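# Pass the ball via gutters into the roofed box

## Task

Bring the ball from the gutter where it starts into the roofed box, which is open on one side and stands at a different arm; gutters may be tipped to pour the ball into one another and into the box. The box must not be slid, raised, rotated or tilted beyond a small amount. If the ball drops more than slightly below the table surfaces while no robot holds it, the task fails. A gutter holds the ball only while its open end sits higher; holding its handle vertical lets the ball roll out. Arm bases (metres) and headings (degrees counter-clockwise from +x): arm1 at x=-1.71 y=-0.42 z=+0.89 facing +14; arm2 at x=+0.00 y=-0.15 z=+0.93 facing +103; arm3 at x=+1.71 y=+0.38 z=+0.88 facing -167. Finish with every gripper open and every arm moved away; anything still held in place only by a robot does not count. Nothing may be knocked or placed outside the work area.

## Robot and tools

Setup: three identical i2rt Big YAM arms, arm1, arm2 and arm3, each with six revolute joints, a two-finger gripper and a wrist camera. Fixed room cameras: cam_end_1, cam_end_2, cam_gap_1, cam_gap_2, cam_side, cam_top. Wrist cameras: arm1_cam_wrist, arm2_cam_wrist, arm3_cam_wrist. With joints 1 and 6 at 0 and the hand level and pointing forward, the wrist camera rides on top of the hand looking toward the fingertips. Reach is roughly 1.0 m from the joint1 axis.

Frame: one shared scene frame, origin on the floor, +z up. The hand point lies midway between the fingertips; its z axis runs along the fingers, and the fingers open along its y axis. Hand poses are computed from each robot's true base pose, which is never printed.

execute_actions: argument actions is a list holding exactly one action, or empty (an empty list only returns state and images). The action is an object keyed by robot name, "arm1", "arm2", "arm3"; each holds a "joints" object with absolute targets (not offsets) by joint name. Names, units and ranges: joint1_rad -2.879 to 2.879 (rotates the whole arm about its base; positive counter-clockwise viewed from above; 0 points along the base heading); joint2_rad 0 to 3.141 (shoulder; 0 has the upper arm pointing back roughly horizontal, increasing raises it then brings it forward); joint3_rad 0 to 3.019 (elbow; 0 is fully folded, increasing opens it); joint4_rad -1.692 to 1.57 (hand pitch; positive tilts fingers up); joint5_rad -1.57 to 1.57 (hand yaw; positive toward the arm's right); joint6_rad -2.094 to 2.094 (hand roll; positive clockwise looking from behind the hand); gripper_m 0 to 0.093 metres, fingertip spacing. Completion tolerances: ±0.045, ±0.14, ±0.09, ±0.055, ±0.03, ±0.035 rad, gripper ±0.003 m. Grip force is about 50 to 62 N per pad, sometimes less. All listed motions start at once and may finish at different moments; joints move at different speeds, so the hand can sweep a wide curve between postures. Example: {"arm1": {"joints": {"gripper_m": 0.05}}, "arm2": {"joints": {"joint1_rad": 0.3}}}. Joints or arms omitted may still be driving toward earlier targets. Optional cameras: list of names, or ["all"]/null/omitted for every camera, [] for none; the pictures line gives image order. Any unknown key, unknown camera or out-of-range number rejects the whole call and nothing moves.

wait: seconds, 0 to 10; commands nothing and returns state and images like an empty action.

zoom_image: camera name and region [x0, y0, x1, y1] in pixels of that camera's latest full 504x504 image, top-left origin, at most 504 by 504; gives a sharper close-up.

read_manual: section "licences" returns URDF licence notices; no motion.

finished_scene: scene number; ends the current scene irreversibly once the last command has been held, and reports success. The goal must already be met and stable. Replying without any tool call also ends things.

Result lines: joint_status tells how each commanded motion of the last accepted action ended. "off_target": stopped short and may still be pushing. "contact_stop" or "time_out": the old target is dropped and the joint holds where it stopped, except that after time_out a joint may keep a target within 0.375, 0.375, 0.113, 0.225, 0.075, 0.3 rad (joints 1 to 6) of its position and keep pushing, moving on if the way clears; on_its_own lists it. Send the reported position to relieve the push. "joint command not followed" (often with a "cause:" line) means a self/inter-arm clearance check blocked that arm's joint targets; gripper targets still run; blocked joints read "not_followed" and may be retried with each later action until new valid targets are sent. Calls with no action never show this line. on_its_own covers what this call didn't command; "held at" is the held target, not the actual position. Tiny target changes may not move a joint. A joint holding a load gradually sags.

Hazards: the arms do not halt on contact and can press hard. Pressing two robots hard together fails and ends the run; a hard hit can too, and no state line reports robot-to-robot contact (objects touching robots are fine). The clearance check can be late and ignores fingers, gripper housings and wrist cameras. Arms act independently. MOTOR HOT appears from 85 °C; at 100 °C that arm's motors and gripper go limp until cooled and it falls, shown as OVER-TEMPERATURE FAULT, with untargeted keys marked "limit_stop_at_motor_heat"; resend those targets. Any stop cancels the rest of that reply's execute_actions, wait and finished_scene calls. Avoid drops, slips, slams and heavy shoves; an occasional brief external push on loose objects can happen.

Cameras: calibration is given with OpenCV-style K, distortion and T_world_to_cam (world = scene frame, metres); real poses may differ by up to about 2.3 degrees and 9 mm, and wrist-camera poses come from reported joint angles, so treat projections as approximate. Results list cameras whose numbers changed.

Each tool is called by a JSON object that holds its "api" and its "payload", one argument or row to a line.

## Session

{"api": "execute_actions", "payload": {
  "actions": []
}}

Scene clock: 0.00 s.
Motor temperatures (°C, as the motors report them): arm1=[27 29 36 29 27 26] | arm2=[25 31 36 25 25 24] | arm3=[25 28 33 26 26 25]
arm1.joint_positions: joint1_rad=-0.709 joint2_rad=+0.448 joint3_rad=+1.410 joint4_rad=-1.501 joint5_rad=-0.268 joint6_rad=+0.069 gripper_m=+0.094
arm1.joint_status: not commanded
arm1.hand: x=-1.5784 y=-0.4514 z=+1.4350 quat_wxyz=(-0.504, -0.165, -0.848, -0.027) (m; scene frame)
arm2.joint_positions: joint1_rad=-0.257 joint2_rad=+0.528 joint3_rad=+1.364 joint4_rad=-1.618 joint5_rad=+0.142 joint6_rad=-0.719 gripper_m=+0.095
arm2.joint_status: not commanded
arm2.hand: x=+0.0289 y=+0.0100 z=+1.4182 quat_wxyz=(-0.373, +0.823, -0.419, -0.089) (m; scene frame)
arm3.joint_positions: joint1_rad=+0.813 joint2_rad=+0.318 joint3_rad=+1.494 joint4_rad=-1.535 joint5_rad=-0.296 joint6_rad=-0.569 gripper_m=+0.095
arm3.joint_status: not commanded
arm3.hand: x=+1.7276 y=+0.2995 z=+1.4653 quat_wxyz=(-0.249, -0.506, -0.646, +0.515) (m; scene frame)
pictures: arm1_cam_wrist, arm2_cam_wrist, arm3_cam_wrist, cam_end_1, cam_end_2, cam_gap_1, cam_gap_2, cam_side, cam_top
camera_calibration (this result's frames):
arm1_cam_wrist: T_world_to_cam=[[-0.252534, -0.941831, -0.221767, -0.505677], [-0.849302, 0.325573, -0.415558, -0.58912], [0.463587, 0.0834048, -0.882117, 2.15692], [0, 0, 0, 1]] pos_world=[-1.62796, -0.464358, 1.5457]
arm2_cam_wrist: T_world_to_cam=[[0.757247, 0.362617, 0.543219, -0.791931], [0.399707, -0.915072, 0.0536496, -0.0759647], [0.516539, 0.176502, -0.837875, 1.29507], [0, 0, 0, 1]] pos_world=[-0.0389006, -0.0109279, 1.51937]
arm3_cam_wrist: T_world_to_cam=[[-0.91485, 0.0422378, 0.401578, 0.979816], [-0.178531, 0.849718, -0.49609, 0.788168], [-0.362182, -0.525543, -0.769824, 2.03831], [0, 0, 0, 1]] pos_world=[1.77534, 0.360111, 1.56667]
Images, in order (width x height): arm1_cam_wrist 504x504, arm2_cam_wrist 504x504, arm3_cam_wrist 504x504, cam_end_1 504x504, cam_end_2 504x504, cam_gap_1 504x504, cam_gap_2 504x504, cam_side 504x504, cam_top 504x504.

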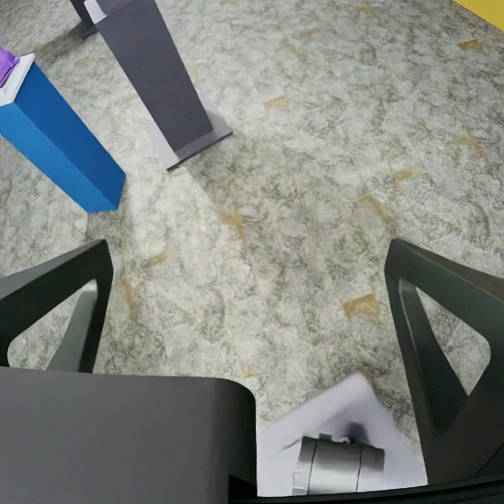

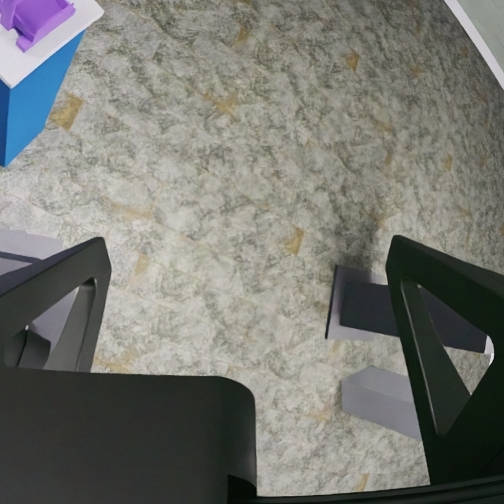

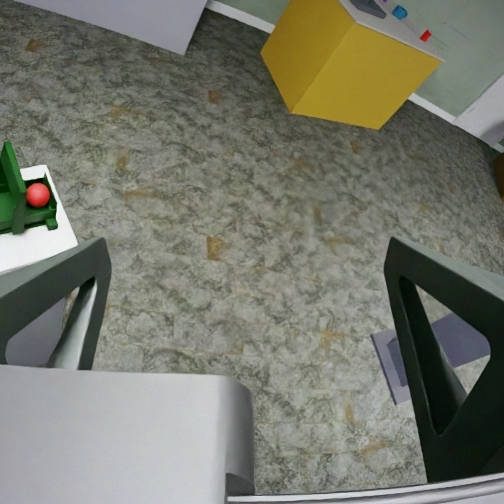

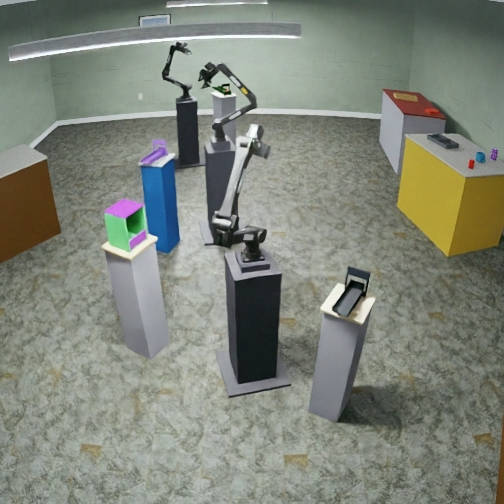

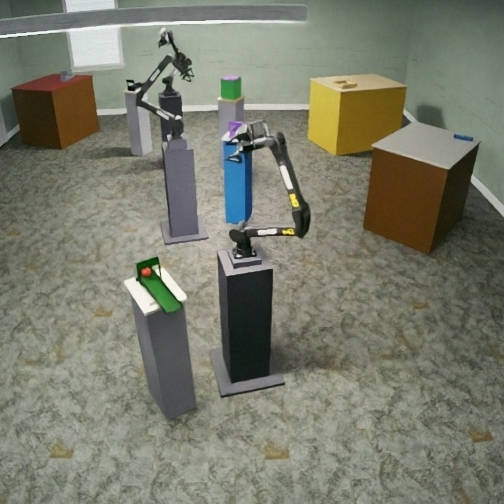

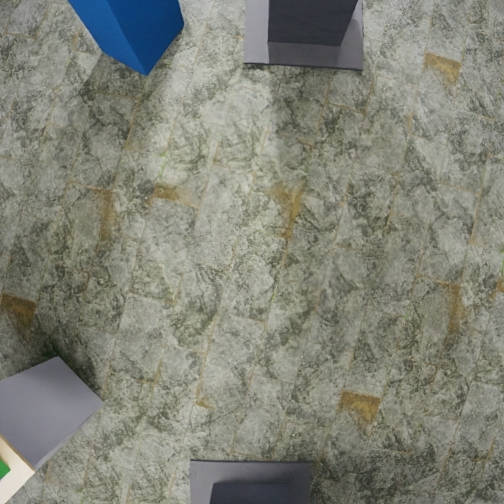

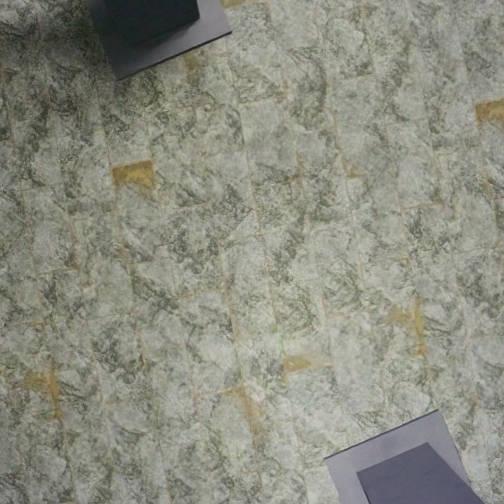

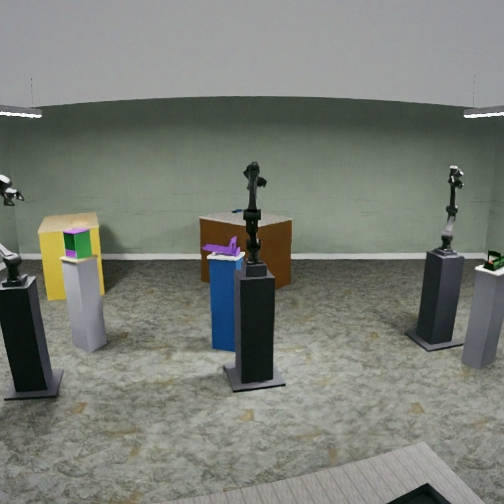

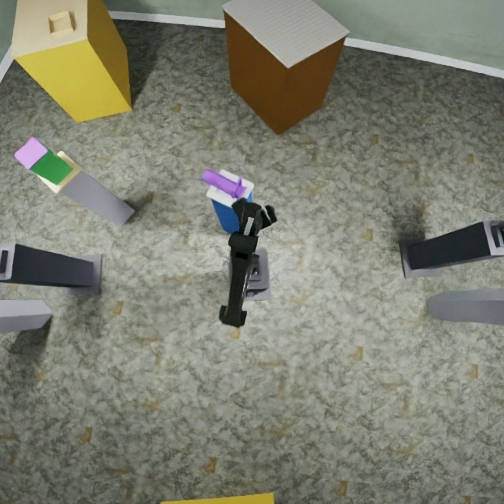

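{"api": "zoom_image", "payload": {
  "camera": "cam_end_2",
  "region": [110, 240, 210, 340]
}}

{"api": "zoom_image", "payload": {
  "camera": "cam_end_1",
  "region": [300, 250, 400, 350]
}}

{"api": "zoom_image", "payload": {
  "camera": "cam_end_1",
  "region": [85, 180, 185, 280]
}}

{"api": "zoom_image", "payload": {
  "camera": "cam_top",
  "region": [185, 150, 285, 250]
}}

Region (110, 240, 210, 340) of cam_end_2's 504x504 image, scaled by 5.040, with more detail than that image has.

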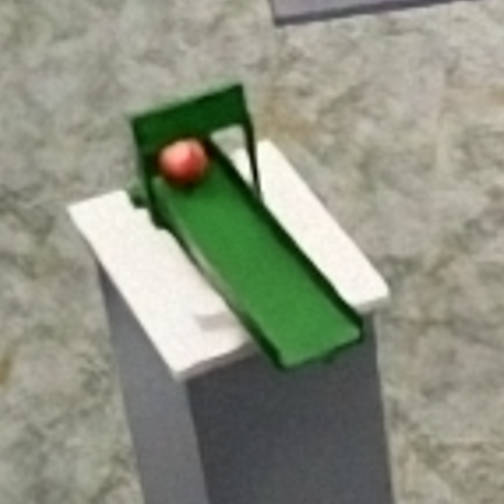

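Region (300, 250, 400, 350) of cam_end_1's 504x504 image, scaled by 5.040, with more detail than that image has.

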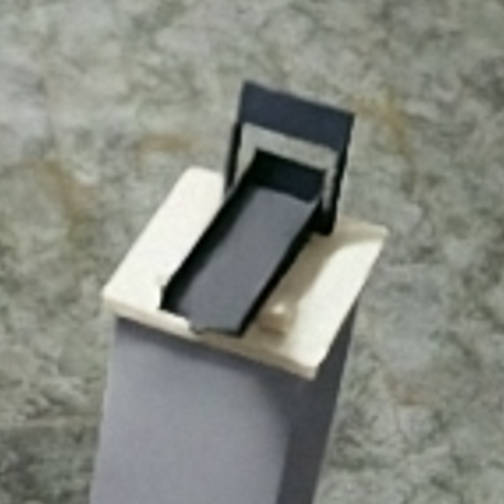

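Region (85, 180, 185, 280) of cam_end_1's 504x504 image, scaled by 5.040, with more detail than that image has.

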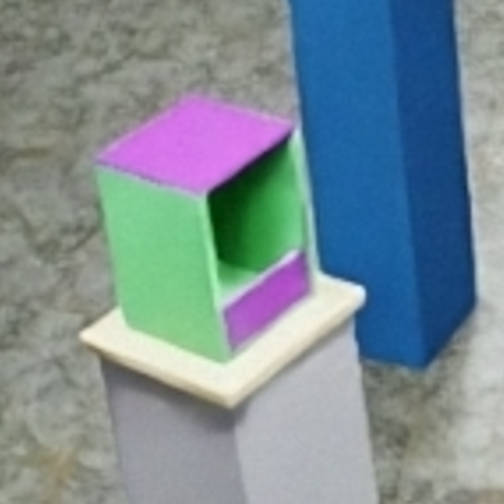

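Region (185, 150, 285, 250) of cam_top's 504x504 image, scaled by 5.040, with more detail than that image has.

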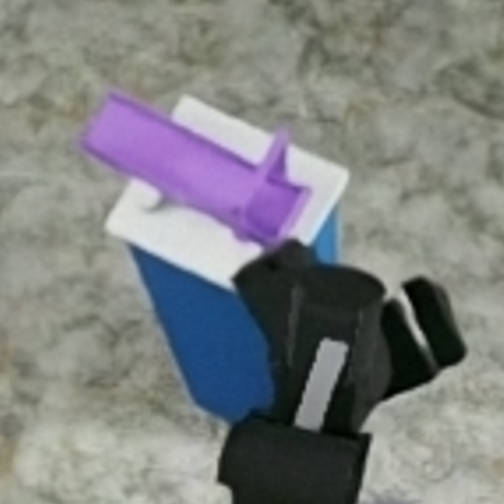

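{"api": "zoom_image", "payload": {
  "camera": "arm3_cam_wrist",
  "region": [0, 130, 126, 290]
}}

{"api": "zoom_image", "payload": {
  "camera": "arm2_cam_wrist",
  "region": [0, 0, 126, 126]
}}

{"api": "zoom_image", "payload": {
  "camera": "cam_end_2",
  "region": [200, 215, 300, 315]
}}

{"api": "zoom_image", "payload": {
  "camera": "cam_end_1",
  "region": [205, 215, 305, 315]
}}

Region (0, 130, 126, 290) of arm3_cam_wrist's 504x504 image, scaled by 3.150, with more detail than that image has; it fills the left 397 columns of this view, and the rest is white.

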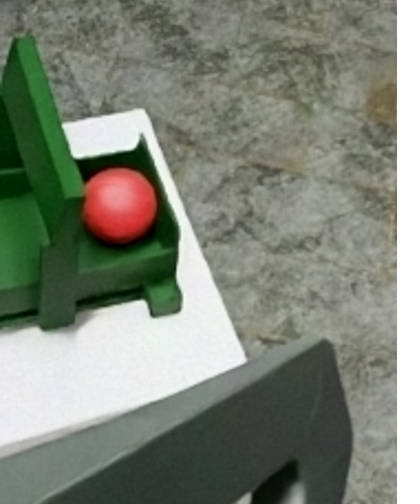

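Region (0, 0, 126, 126) of arm2_cam_wrist's 504x504 image, scaled by 4.000, with more detail than that image has.

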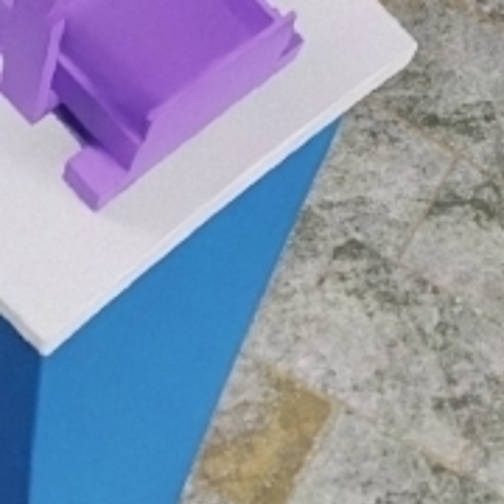

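Region (200, 215, 300, 315) of cam_end_2's 504x504 image, scaled by 5.040, with more detail than that image has.

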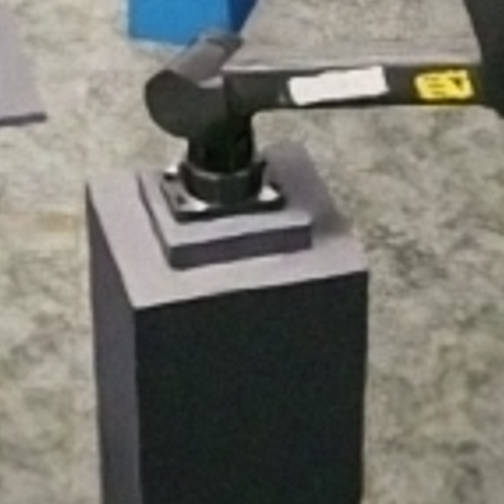

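Region (205, 215, 305, 315) of cam_end_1's 504x504 image, scaled by 5.040, with more detail than that image has.

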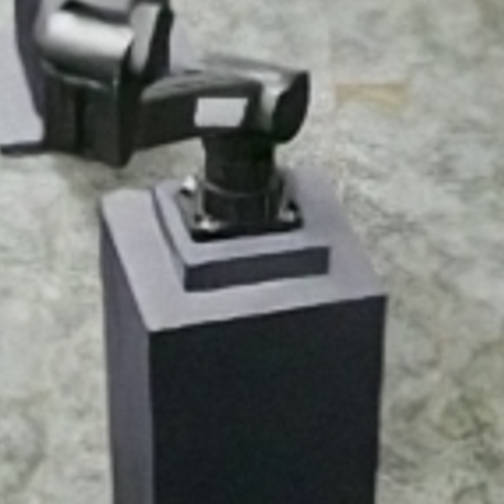

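{"api": "execute_actions", "payload": {
  "actions": [
    {"arm1":{"joints":{"joint1_rad":-2.211,"joint2_rad":1.825,"joint3_rad":1.91,"joint4_rad":-1.60,"joint5_rad":0.244,"joint6_rad":0.077,"gripper_m":0.093}},"arm2":{"joints":{"joint1_rad":0.056,"joint2_rad":1.49,"joint3_rad":1.35,"joint4_rad":-1.24,"joint5_rad":-0.205,"joint6_rad":0.595,"gripper_m":0.093}},"arm3":{"joints":{"joint1_rad":1.704,"joint2_rad":1.735,"joint3_rad":1.79,"joint4_rad":-1.60,"joint5_rad":-0.241,"joint6_rad":-0.16,"gripper_m":0.093}}}
  ],
  "cameras": ["arm1_cam_wrist","arm2_cam_wrist","arm3_cam_wrist","cam_end_1","cam_end_2","cam_top"]
}}

Scene clock: 106.83 s.
Motor temperatures (°C, as the motors report them): arm1=[27 28 38 29 26 26] | arm2=[25 30 38 25 25 24] | arm3=[25 28 33 27 26 25]
arm1.joint_positions: joint1_rad=-2.207 joint2_rad=+1.842 joint3_rad=+1.873 joint4_rad=-1.593 joint5_rad=+0.243 joint6_rad=+0.069 gripper_m=+0.093
arm1.joint_status: all done
arm1.hand: x=-1.9702 y=-0.9430 z=+1.1272 quat_wxyz=(+0.100, -0.842, -0.526, +0.068) (m; scene frame)
arm2.joint_positions: joint1_rad=+0.049 joint2_rad=+1.492 joint3_rad=+1.334 joint4_rad=-1.248 joint5_rad=-0.203 joint6_rad=+0.580 gripper_m=+0.093
arm2.joint_status: all done
arm2.hand: x=-0.1615 y=+0.2988 z=+1.1366 quat_wxyz=(+0.069, +0.592, -0.796, -0.106) (m; scene frame)
arm3.joint_positions: joint1_rad=+1.711 joint2_rad=+1.737 joint3_rad=+1.779 joint4_rad=-1.589 joint5_rad=-0.243 joint6_rad=-0.168 gripper_m=+0.093
arm3.joint_status: all done
arm3.hand: x=+1.9452 y=-0.1145 z=+1.1482 quat_wxyz=(-0.086, -0.490, -0.863, -0.092) (m; scene frame)
pictures: arm1_cam_wrist, arm2_cam_wrist, arm3_cam_wrist, cam_end_1, cam_end_2, cam_top
camera_calibration (this result's frames):
arm1_cam_wrist: T_world_to_cam=[[-0.868992, 0.43523, 0.235429, -1.56718], [0.489094, 0.683271, 0.542151, 1.00497], [0.0750985, 0.586272, -0.806626, 1.73177], [0, 0, 0, 1]] pos_world=[-1.98344, -1.01987, 1.22101]
arm2_cam_wrist: T_world_to_cam=[[0.928773, -0.281002, -0.2417, 0.512665], [-0.0976599, -0.814584, 0.571765, -0.419651], [-0.357552, -0.507435, -0.784006, 1.10842], [0, 0, 0, 1]] pos_world=[-0.120815, 0.36467, 1.23286]
arm3_cam_wrist: T_world_to_cam=[[-0.834222, -0.492567, -0.247893, 1.85141], [-0.544837, 0.666964, 0.508244, 0.559964], [-0.0850088, 0.55905, -0.824765, 1.30357], [0, 0, 0, 1]] pos_world=[1.96039, -0.190293, 1.24949]
Images, in order (width x height): arm1_cam_wrist 504x504, arm2_cam_wrist 504x504, arm3_cam_wrist 504x504, cam_end_1 504x504, cam_end_2 504x504, cam_top 504x504.

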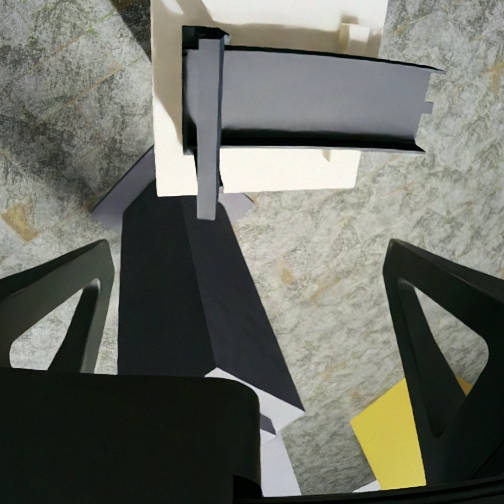

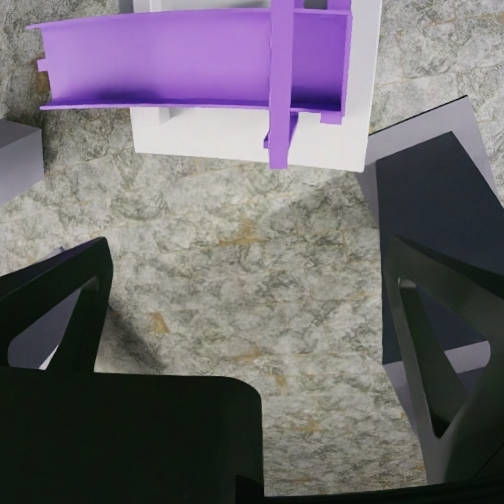

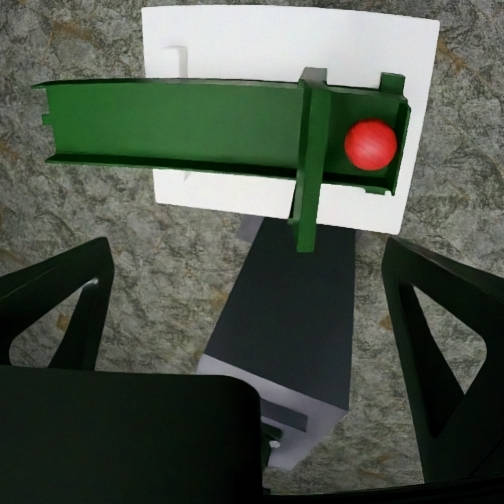

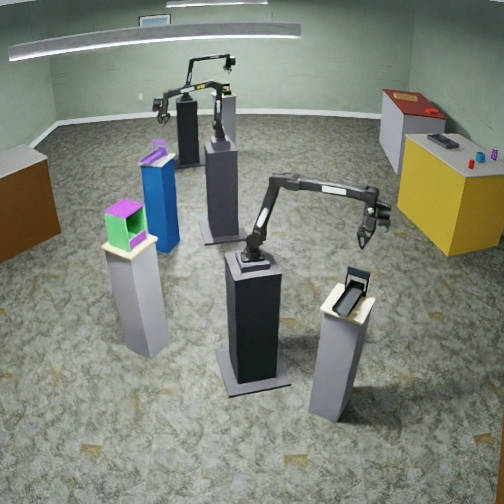

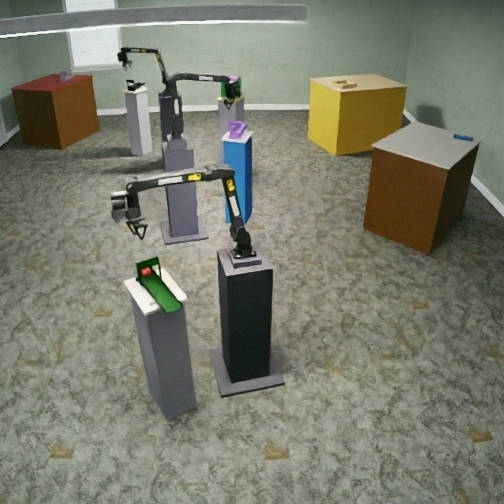

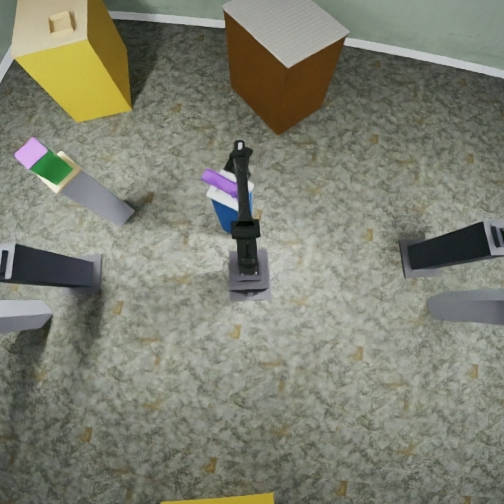

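{"api": "zoom_image", "payload": {
  "camera": "arm3_cam_wrist",
  "region": [240, 0, 492, 252]
}}

{"api": "zoom_image", "payload": {
  "camera": "arm1_cam_wrist",
  "region": [100, 0, 352, 252]
}}

{"api": "zoom_image", "payload": {
  "camera": "arm2_cam_wrist",
  "region": [180, 0, 432, 252]
}}

Region (240, 0, 492, 252) of arm3_cam_wrist's 504x504 image, scaled by 2.000, with more detail than that image has.

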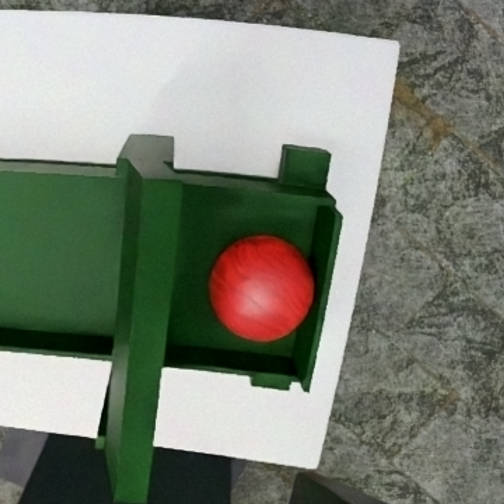

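Region (100, 0, 352, 252) of arm1_cam_wrist's 504x504 image, scaled by 2.000, with more detail than that image has.

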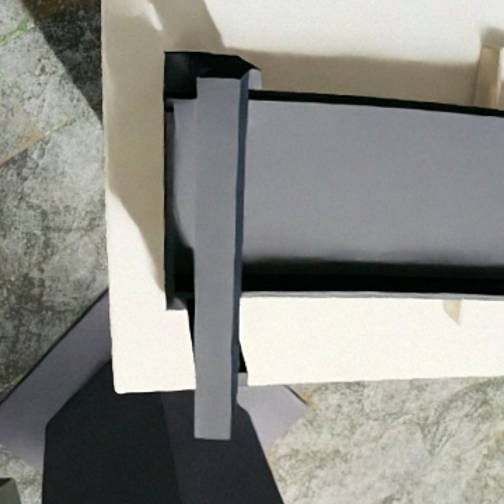

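Region (180, 0, 432, 252) of arm2_cam_wrist's 504x504 image, scaled by 2.000, with more detail than that image has.

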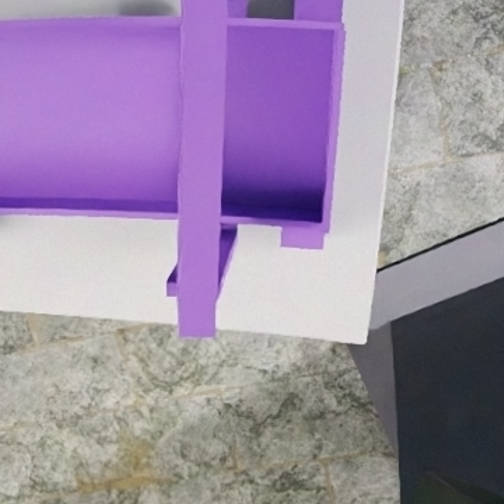

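{"api": "execute_actions", "payload": {
  "actions": [
    {"arm1":{"joints":{"joint1_rad":-2.235,"joint2_rad":1.915,"joint3_rad":1.605,"joint4_rad":-1.245,"joint6_rad":0.13}},"arm2":{"joints":{"joint1_rad":0.078,"joint2_rad":1.73,"joint3_rad":1.195,"joint4_rad":-0.872}},"arm3":{"joints":{"joint1_rad":1.695,"joint2_rad":1.785,"joint3_rad":1.415,"joint4_rad":-1.21,"joint6_rad":-0.145}}}
  ],
  "cameras": ["arm1_cam_wrist","arm2_cam_wrist","arm3_cam_wrist","cam_end_1","cam_end_2","cam_side"]
}}

Scene clock: 172.37 s.
Motor temperatures (°C, as the motors report them): arm1=[27 31 41 29 26 26] | arm2=[25 31 39 25 25 24] | arm3=[25 30 35 26 26 25]
arm1.joint_positions: joint1_rad=-2.234 joint2_rad=+1.940 joint3_rad=+1.584 joint4_rad=-1.255 joint5_rad=+0.243 joint6_rad=+0.113 gripper_m=+0.093
arm1.joint_status: all done
arm1.hand: x=-1.9817 y=-0.9312 z=+0.9639 quat_wxyz=(+0.114, -0.858, -0.499, +0.049) (m; scene frame)
arm2.joint_positions: joint1_rad=+0.068 joint2_rad=+1.754 joint3_rad=+1.175 joint4_rad=-0.885 joint5_rad=-0.203 joint6_rad=+0.581 gripper_m=+0.093
arm2.joint_status: all done
arm2.hand: x=-0.1774 y=+0.3187 z=+0.9625 quat_wxyz=(+0.080, +0.598, -0.794, -0.078) (m; scene frame)
arm3.joint_positions: joint1_rad=+1.700 joint2_rad=+1.784 joint3_rad=+1.418 joint4_rad=-1.223 joint5_rad=-0.243 joint6_rad=-0.154 gripper_m=+0.093
arm3.joint_status: all done
arm3.hand: x=+1.9346 y=-0.0985 z=+0.9894 quat_wxyz=(-0.070, -0.503, -0.855, -0.105) (m; scene frame)
pictures: arm1_cam_wrist, arm2_cam_wrist, arm3_cam_wrist, cam_end_1, cam_end_2, cam_side
camera_calibration (this result's frames):
arm1_cam_wrist: T_world_to_cam=[[-0.840568, 0.485193, 0.240901, -1.44629], [0.526548, 0.627344, 0.573747, 1.08272], [0.12725, 0.60912, -0.782803, 1.6956], [0, 0, 0, 1]] pos_world=[-2.00158, -1.01033, 1.05452]
arm2_cam_wrist: T_world_to_cam=[[0.937302, -0.276754, -0.211831, 0.462316], [-0.0923048, -0.783225, 0.614848, -0.356012], [-0.336073, -0.556745, -0.759664, 0.972485], [0, 0, 0, 1]] pos_world=[-0.139365, 0.390537, 1.05559]
arm3_cam_wrist: T_world_to_cam=[[-0.85009, -0.46108, -0.254465, 1.85131], [-0.519916, 0.657812, 0.544951, 0.538753], [-0.0838757, 0.595557, -0.798922, 1.13858], [0, 0, 0, 1]] pos_world=[1.94939, -0.178881, 1.08713]
Images, in order (width x height): arm1_cam_wrist 504x504, arm2_cam_wrist 504x504, arm3_cam_wrist 504x504, cam_end_1 504x504, cam_end_2 504x504, cam_side 504x504.

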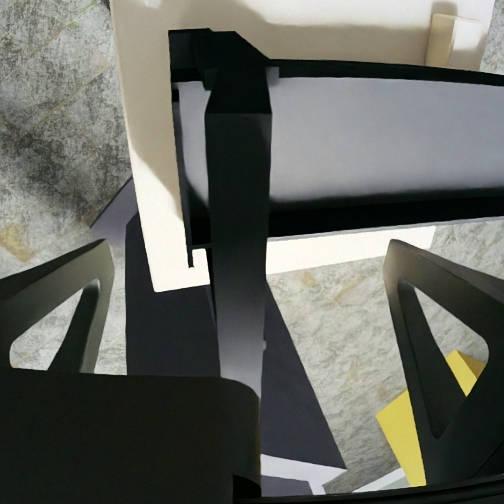

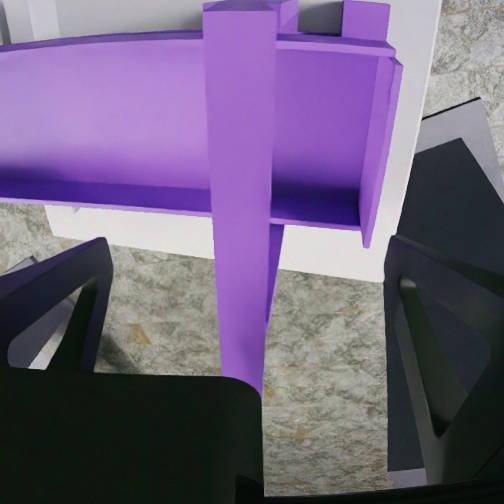

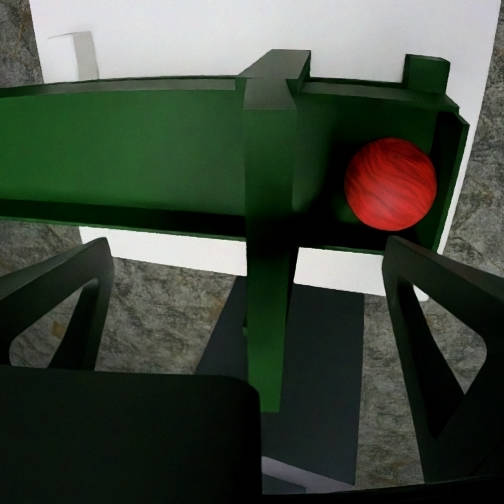

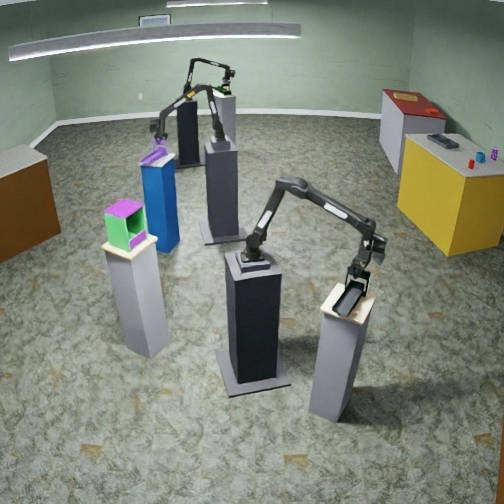

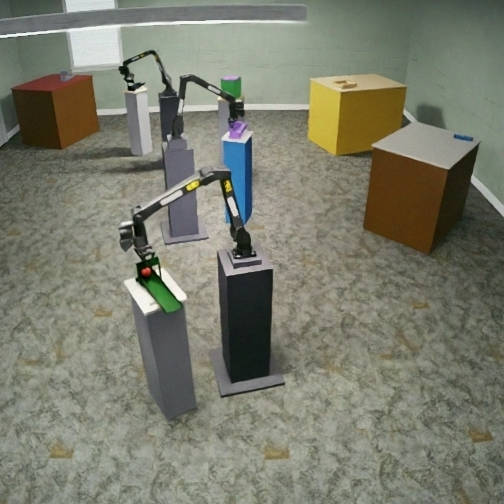

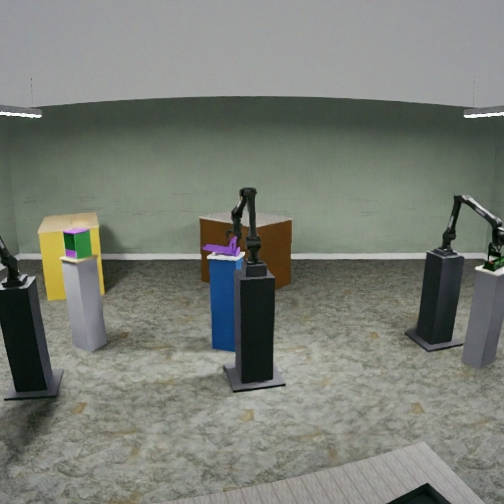

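{"api": "execute_actions", "payload": {
  "actions": [
    {"arm1":{"joints":{"gripper_m":0.0}},"arm2":{"joints":{"joint3_rad":1.245,"joint4_rad":-0.86,"gripper_m":0.05}},"arm3":{"joints":{"joint2_rad":1.812,"gripper_m":0.0}}}
  ],
  "cameras": ["arm1_cam_wrist","arm2_cam_wrist","arm3_cam_wrist"]
}}

Scene clock: 209.43 s.
Motor temperatures (°C, as the motors report them): arm1=[27 31 40 29 26 26] | arm2=[25 32 39 25 25 24] | arm3=[25 30 34 26 26 25]
arm1.joint_positions: joint1_rad=-2.234 joint2_rad=+1.940 joint3_rad=+1.584 joint4_rad=-1.254 joint5_rad=+0.243 joint6_rad=+0.114 gripper_m=+0.011
arm1.joint_status: gripper_m off_target (ended at +0.011, target +0.000)
arm1.hand: x=-1.9817 y=-0.9313 z=+0.9639 quat_wxyz=(+0.114, -0.858, -0.498, +0.049) (m; scene frame)
arm2.joint_positions: joint1_rad=+0.068 joint2_rad=+1.754 joint3_rad=+1.205 joint4_rad=-0.871 joint5_rad=-0.203 joint6_rad=+0.581 gripper_m=+0.050
arm2.joint_status: all done
arm2.hand: x=-0.1822 y=+0.3348 z=+0.9734 quat_wxyz=(+0.073, +0.599, -0.791, -0.099) (m; scene frame)
arm3.joint_positions: joint1_rad=+1.699 joint2_rad=+1.785 joint3_rad=+1.418 joint4_rad=-1.220 joint5_rad=-0.240 joint6_rad=-0.151 gripper_m=+0.012
arm3.joint_status: gripper_m off_target (ended at +0.012, target +0.000); the others done
arm3.hand: x=+1.9337 y=-0.0995 z=+0.9887 quat_wxyz=(-0.069, -0.505, -0.854, -0.103) (m; scene frame)
pictures: arm1_cam_wrist, arm2_cam_wrist, arm3_cam_wrist
camera_calibration (this result's frames):
arm1_cam_wrist: T_world_to_cam=[[-0.840025, 0.486319, 0.240524, -1.44373], [0.527242, 0.627166, 0.573305, 1.08443], [0.127961, 0.608405, -0.783243, 1.69681], [0, 0, 0, 1]] pos_world=[-2.00165, -1.01035, 1.05456]
arm2_cam_wrist: T_world_to_cam=[[0.934463, -0.267437, -0.235065, 0.492582], [-0.0848197, -0.808379, 0.58252, -0.309232], [-0.345809, -0.524405, -0.778084, 0.993426], [0, 0, 0, 1]] pos_world=[-0.142994, 0.402716, 1.06889]
arm3_cam_wrist: T_world_to_cam=[[-0.852527, -0.458475, -0.250994, 1.85146], [-0.515876, 0.660811, 0.545162, 0.531657], [-0.0840834, 0.594247, -0.799876, 1.13974], [0, 0, 0, 1]] pos_world=[1.94853, -0.179759, 1.08651]
Images, in order (width x height): arm1_cam_wrist 504x504, arm2_cam_wrist 504x504, arm3_cam_wrist 504x504.

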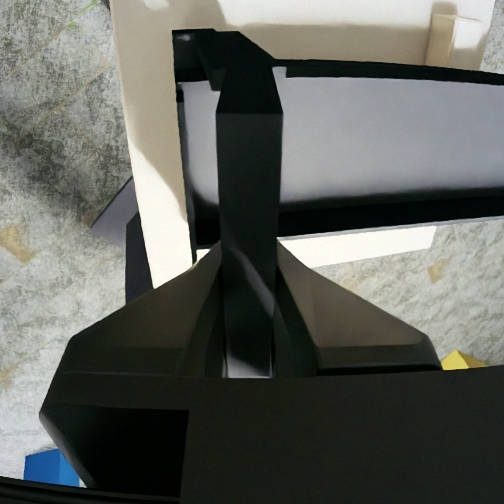

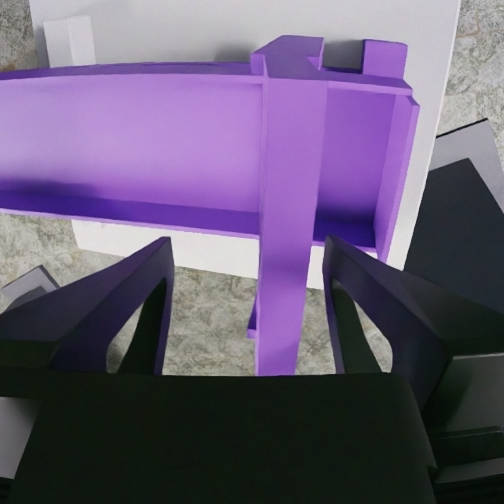

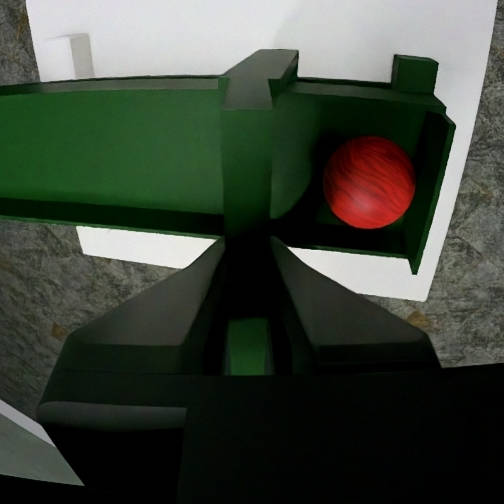

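{"api": "execute_actions", "payload": {
  "actions": [
    {"arm1":{"joints":{"joint2_rad":1.72}},"arm2":{"joints":{"gripper_m":0.0}},"arm3":{"joints":{"joint2_rad":1.825,"gripper_m":0.045}}}
  ],
  "cameras": ["arm1_cam_wrist","arm2_cam_wrist","arm3_cam_wrist"]
}}

Scene clock: 234.73 s.
Motor temperatures (°C, as the motors report them): arm1=[27 32 39 29 26 26] | arm2=[25 32 40 25 25 24] | arm3=[25 30 34 26 26 25]
arm1.joint_positions: joint1_rad=-2.234 joint2_rad=+1.724 joint3_rad=+1.582 joint4_rad=-1.254 joint5_rad=+0.243 joint6_rad=+0.114 gripper_m=+0.011
arm1.joint_status: all done
arm1.hand: x=-1.9812 y=-0.9301 z=+1.0822 quat_wxyz=(+0.050, -0.862, -0.486, +0.135) (m; scene frame)
arm2.joint_positions: joint1_rad=+0.068 joint2_rad=+1.754 joint3_rad=+1.205 joint4_rad=-0.871 joint5_rad=-0.203 joint6_rad=+0.582 gripper_m=+0.012
arm2.joint_status: gripper_m off_target (ended at +0.012, target +0.000)
arm2.hand: x=-0.1825 y=+0.3347 z=+0.9734 quat_wxyz=(+0.072, +0.599, -0.792, -0.099) (m; scene frame)
arm3.joint_positions: joint1_rad=+1.699 joint2_rad=+1.799 joint3_rad=+1.418 joint4_rad=-1.220 joint5_rad=-0.240 joint6_rad=-0.151 gripper_m=+0.045
arm3.joint_status: all done
arm3.hand: x=+1.9336 y=-0.0991 z=+0.9818 quat_wxyz=(-0.064, -0.505, -0.854, -0.108) (m; scene frame)
pictures: arm1_cam_wrist, arm2_cam_wrist, arm3_cam_wrist
camera_calibration (this result's frames):
arm1_cam_wrist: T_world_to_cam=[[-0.820229, 0.531572, 0.211322, -1.35945], [0.569346, 0.722835, 0.391606, 1.38459], [0.0554155, 0.441521, -0.895538, 1.6113], [0, 0, 0, 1]] pos_world=[-1.99266, -0.98961, 1.18805]
arm2_cam_wrist: T_world_to_cam=[[0.934421, -0.267848, -0.234767, 0.492679], [-0.0853011, -0.808252, 0.582626, -0.309581], [-0.345806, -0.524391, -0.778095, 0.993252], [0, 0, 0, 1]] pos_world=[-0.143304, 0.402597, 1.06888]
arm3_cam_wrist: T_world_to_cam=[[-0.853679, -0.455331, -0.252797, 1.85416], [-0.513318, 0.653663, 0.556083, 0.518711], [-0.0879576, 0.604482, -0.791748, 1.13454], [0, 0, 0, 1]] pos_world=[1.94891, -0.180613, 1.07855]
Images, in order (width x height): arm1_cam_wrist 504x504, arm2_cam_wrist 504x504, arm3_cam_wrist 504x504.

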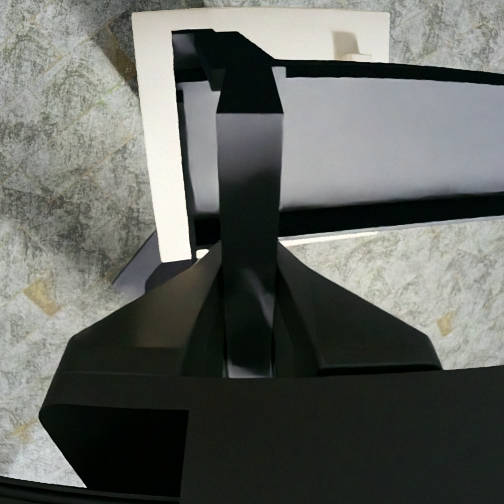

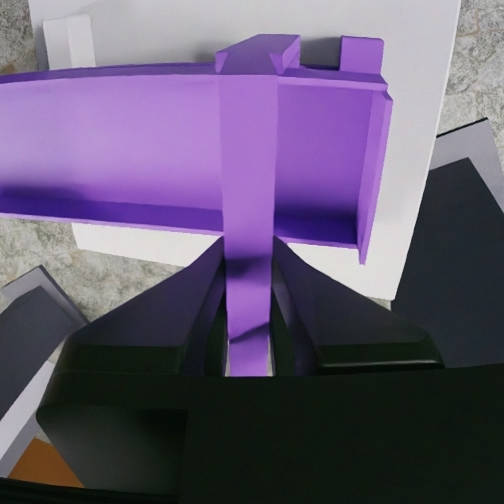

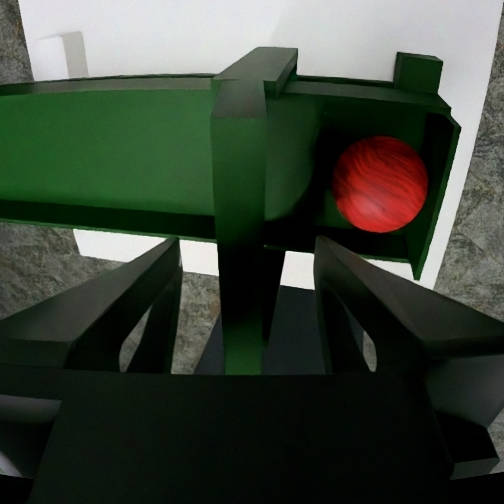

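{"api": "execute_actions", "payload": {
  "actions": [
    {"arm3":{"joints":{"gripper_m":0.0}}}
  ],
  "cameras": ["arm3_cam_wrist","cam_end_2"]
}}

Scene clock: 253.13 s.
Motor temperatures (°C, as the motors report them): arm1=[27 31 40 29 26 26] | arm2=[25 32 40 25 25 24] | arm3=[25 30 34 26 26 25]
arm1.joint_positions: joint1_rad=-2.234 joint2_rad=+1.724 joint3_rad=+1.582 joint4_rad=-1.254 joint5_rad=+0.243 joint6_rad=+0.114 gripper_m=+0.011
arm1.joint_status: not commanded
arm1.hand: x=-1.9812 y=-0.9301 z=+1.0822 quat_wxyz=(+0.050, -0.862, -0.486, +0.135) (m; scene frame)
arm2.joint_positions: joint1_rad=+0.068 joint2_rad=+1.754 joint3_rad=+1.205 joint4_rad=-0.871 joint5_rad=-0.203 joint6_rad=+0.582 gripper_m=+0.012
arm2.joint_status: not commanded
arm2.hand: x=-0.1825 y=+0.3347 z=+0.9734 quat_wxyz=(+0.072, +0.599, -0.792, -0.099) (m; scene frame)
arm3.joint_positions: joint1_rad=+1.699 joint2_rad=+1.799 joint3_rad=+1.418 joint4_rad=-1.220 joint5_rad=-0.239 joint6_rad=-0.151 gripper_m=+0.012
arm3.joint_status: gripper_m off_target (ended at +0.012, target +0.000)
arm3.hand: x=+1.9335 y=-0.0993 z=+0.9818 quat_wxyz=(-0.064, -0.505, -0.854, -0.107) (m; scene frame)
pictures: arm3_cam_wrist, cam_end_2
camera_calibration (this result's frames):
arm3_cam_wrist: T_world_to_cam=[[-0.854078, -0.455218, -0.25165, 1.85361], [-0.512555, 0.654207, 0.556148, 0.517277], [-0.0885375, 0.603978, -0.792068, 1.13596], [0, 0, 0, 1]] pos_world=[1.94883, -0.180703, 1.07854]
Images, in order (width x height): arm3_cam_wrist 504x504, cam_end_2 504x504.

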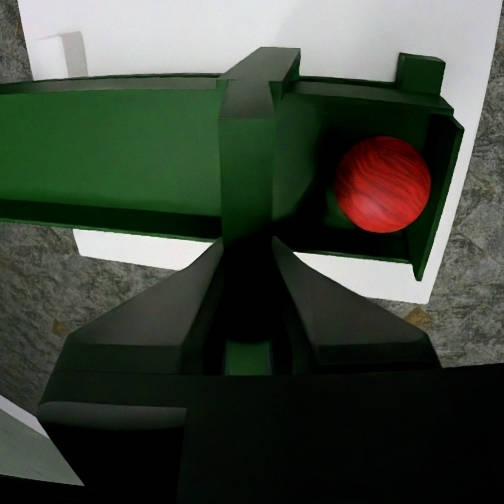

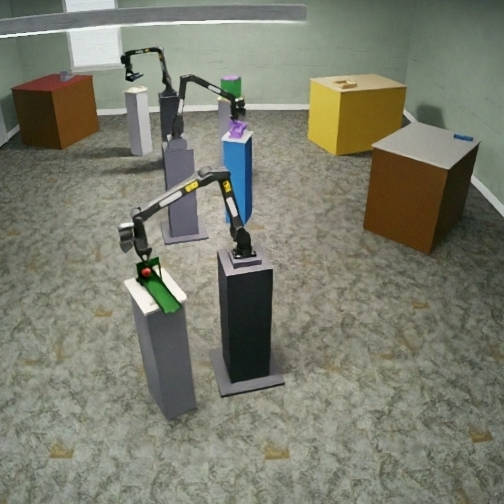

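{"api": "execute_actions", "payload": {
  "actions": [
    {"arm1":{"joints":{"joint1_rad":-1.6,"joint4_rad":-1.0,"joint5_rad":0.0,"joint6_rad":-0.55}},"arm2":{"joints":{"joint1_rad":-0.45,"joint2_rad":1.52,"joint3_rad":1.35,"joint6_rad":1.15}},"arm3":{"joints":{"joint2_rad":1.80,"joint3_rad":1.90,"joint4_rad":-1.10,"joint5_rad":-0.45,"joint6_rad":0.5}}}
  ],
  "cameras": ["arm3_cam_wrist","cam_end_1","cam_end_2","cam_top"]
}}

Scene clock: 308.20 s.
Motor temperatures (°C, as the motors report them): arm1=[27 31 41 29 26 26] | arm2=[25 33 41 25 25 24] | arm3=[25 31 34 26 27 25]
arm1.joint_positions: joint1_rad=-1.606 joint2_rad=+1.728 joint3_rad=+1.582 joint4_rad=-1.012 joint5_rad=-0.003 joint6_rad=-0.531 gripper_m=+0.011
arm1.joint_status: all done
arm1.hand: x=-1.5819 y=-1.0376 z=+1.0931 quat_wxyz=(-0.122, -0.393, -0.898, +0.157) (m; scene frame)
arm2.joint_positions: joint1_rad=-0.458 joint2_rad=+1.517 joint3_rad=+1.323 joint4_rad=-0.869 joint5_rad=-0.201 joint6_rad=+1.134 gripper_m=+0.012
arm2.joint_status: all done
arm2.hand: x=+0.0968 y=+0.4039 z=+1.1486 quat_wxyz=(+0.009, +0.123, -0.957, -0.262) (m; scene frame)
arm3.joint_positions: joint1_rad=+1.695 joint2_rad=+1.794 joint3_rad=+1.844 joint4_rad=-1.110 joint5_rad=-0.441 joint6_rad=+0.489 gripper_m=+0.012
arm3.joint_status: all done
arm3.hand: x=+2.0105 y=-0.2266 z=+1.1836 quat_wxyz=(-0.305, -0.677, -0.660, -0.114) (m; scene frame)
pictures: arm3_cam_wrist, cam_end_1, cam_end_2, cam_top
camera_calibration (this result's frames):
arm3_cam_wrist: T_world_to_cam=[[-0.820514, -0.0474682, -0.569653, 2.31357], [-0.229526, 0.940041, 0.252271, 0.383169], [0.523522, 0.337742, -0.782212, 0.0770005], [0, 0, 0, 1]] pos_world=[1.94595, -0.27638, 1.2815]
Images, in order (width x height): arm3_cam_wrist 504x504, cam_end_1 504x504, cam_end_2 504x504, cam_top 504x504.

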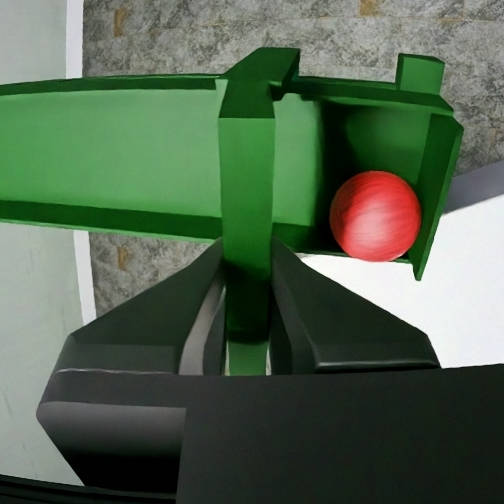

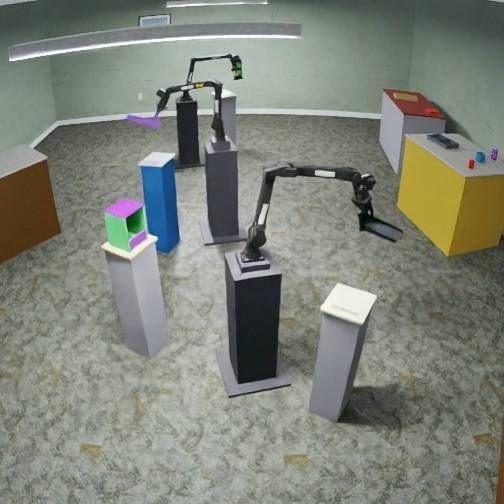

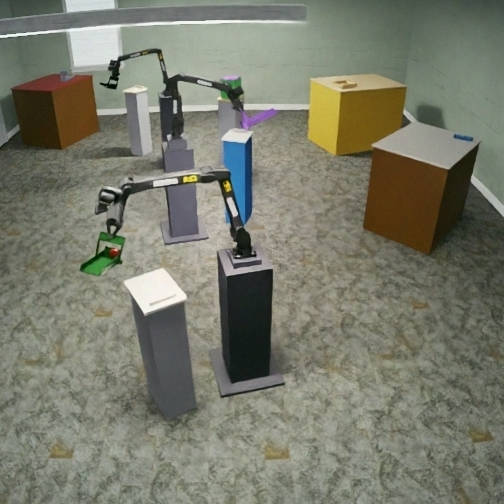

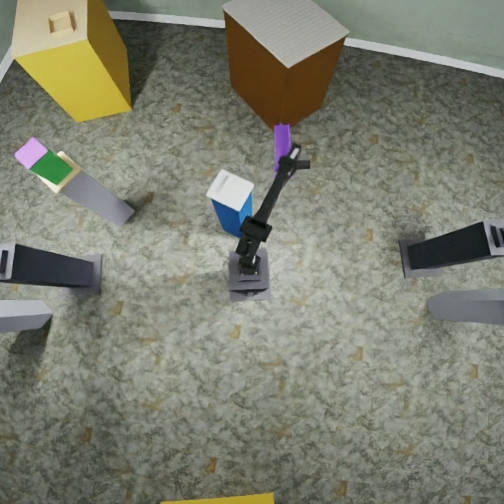

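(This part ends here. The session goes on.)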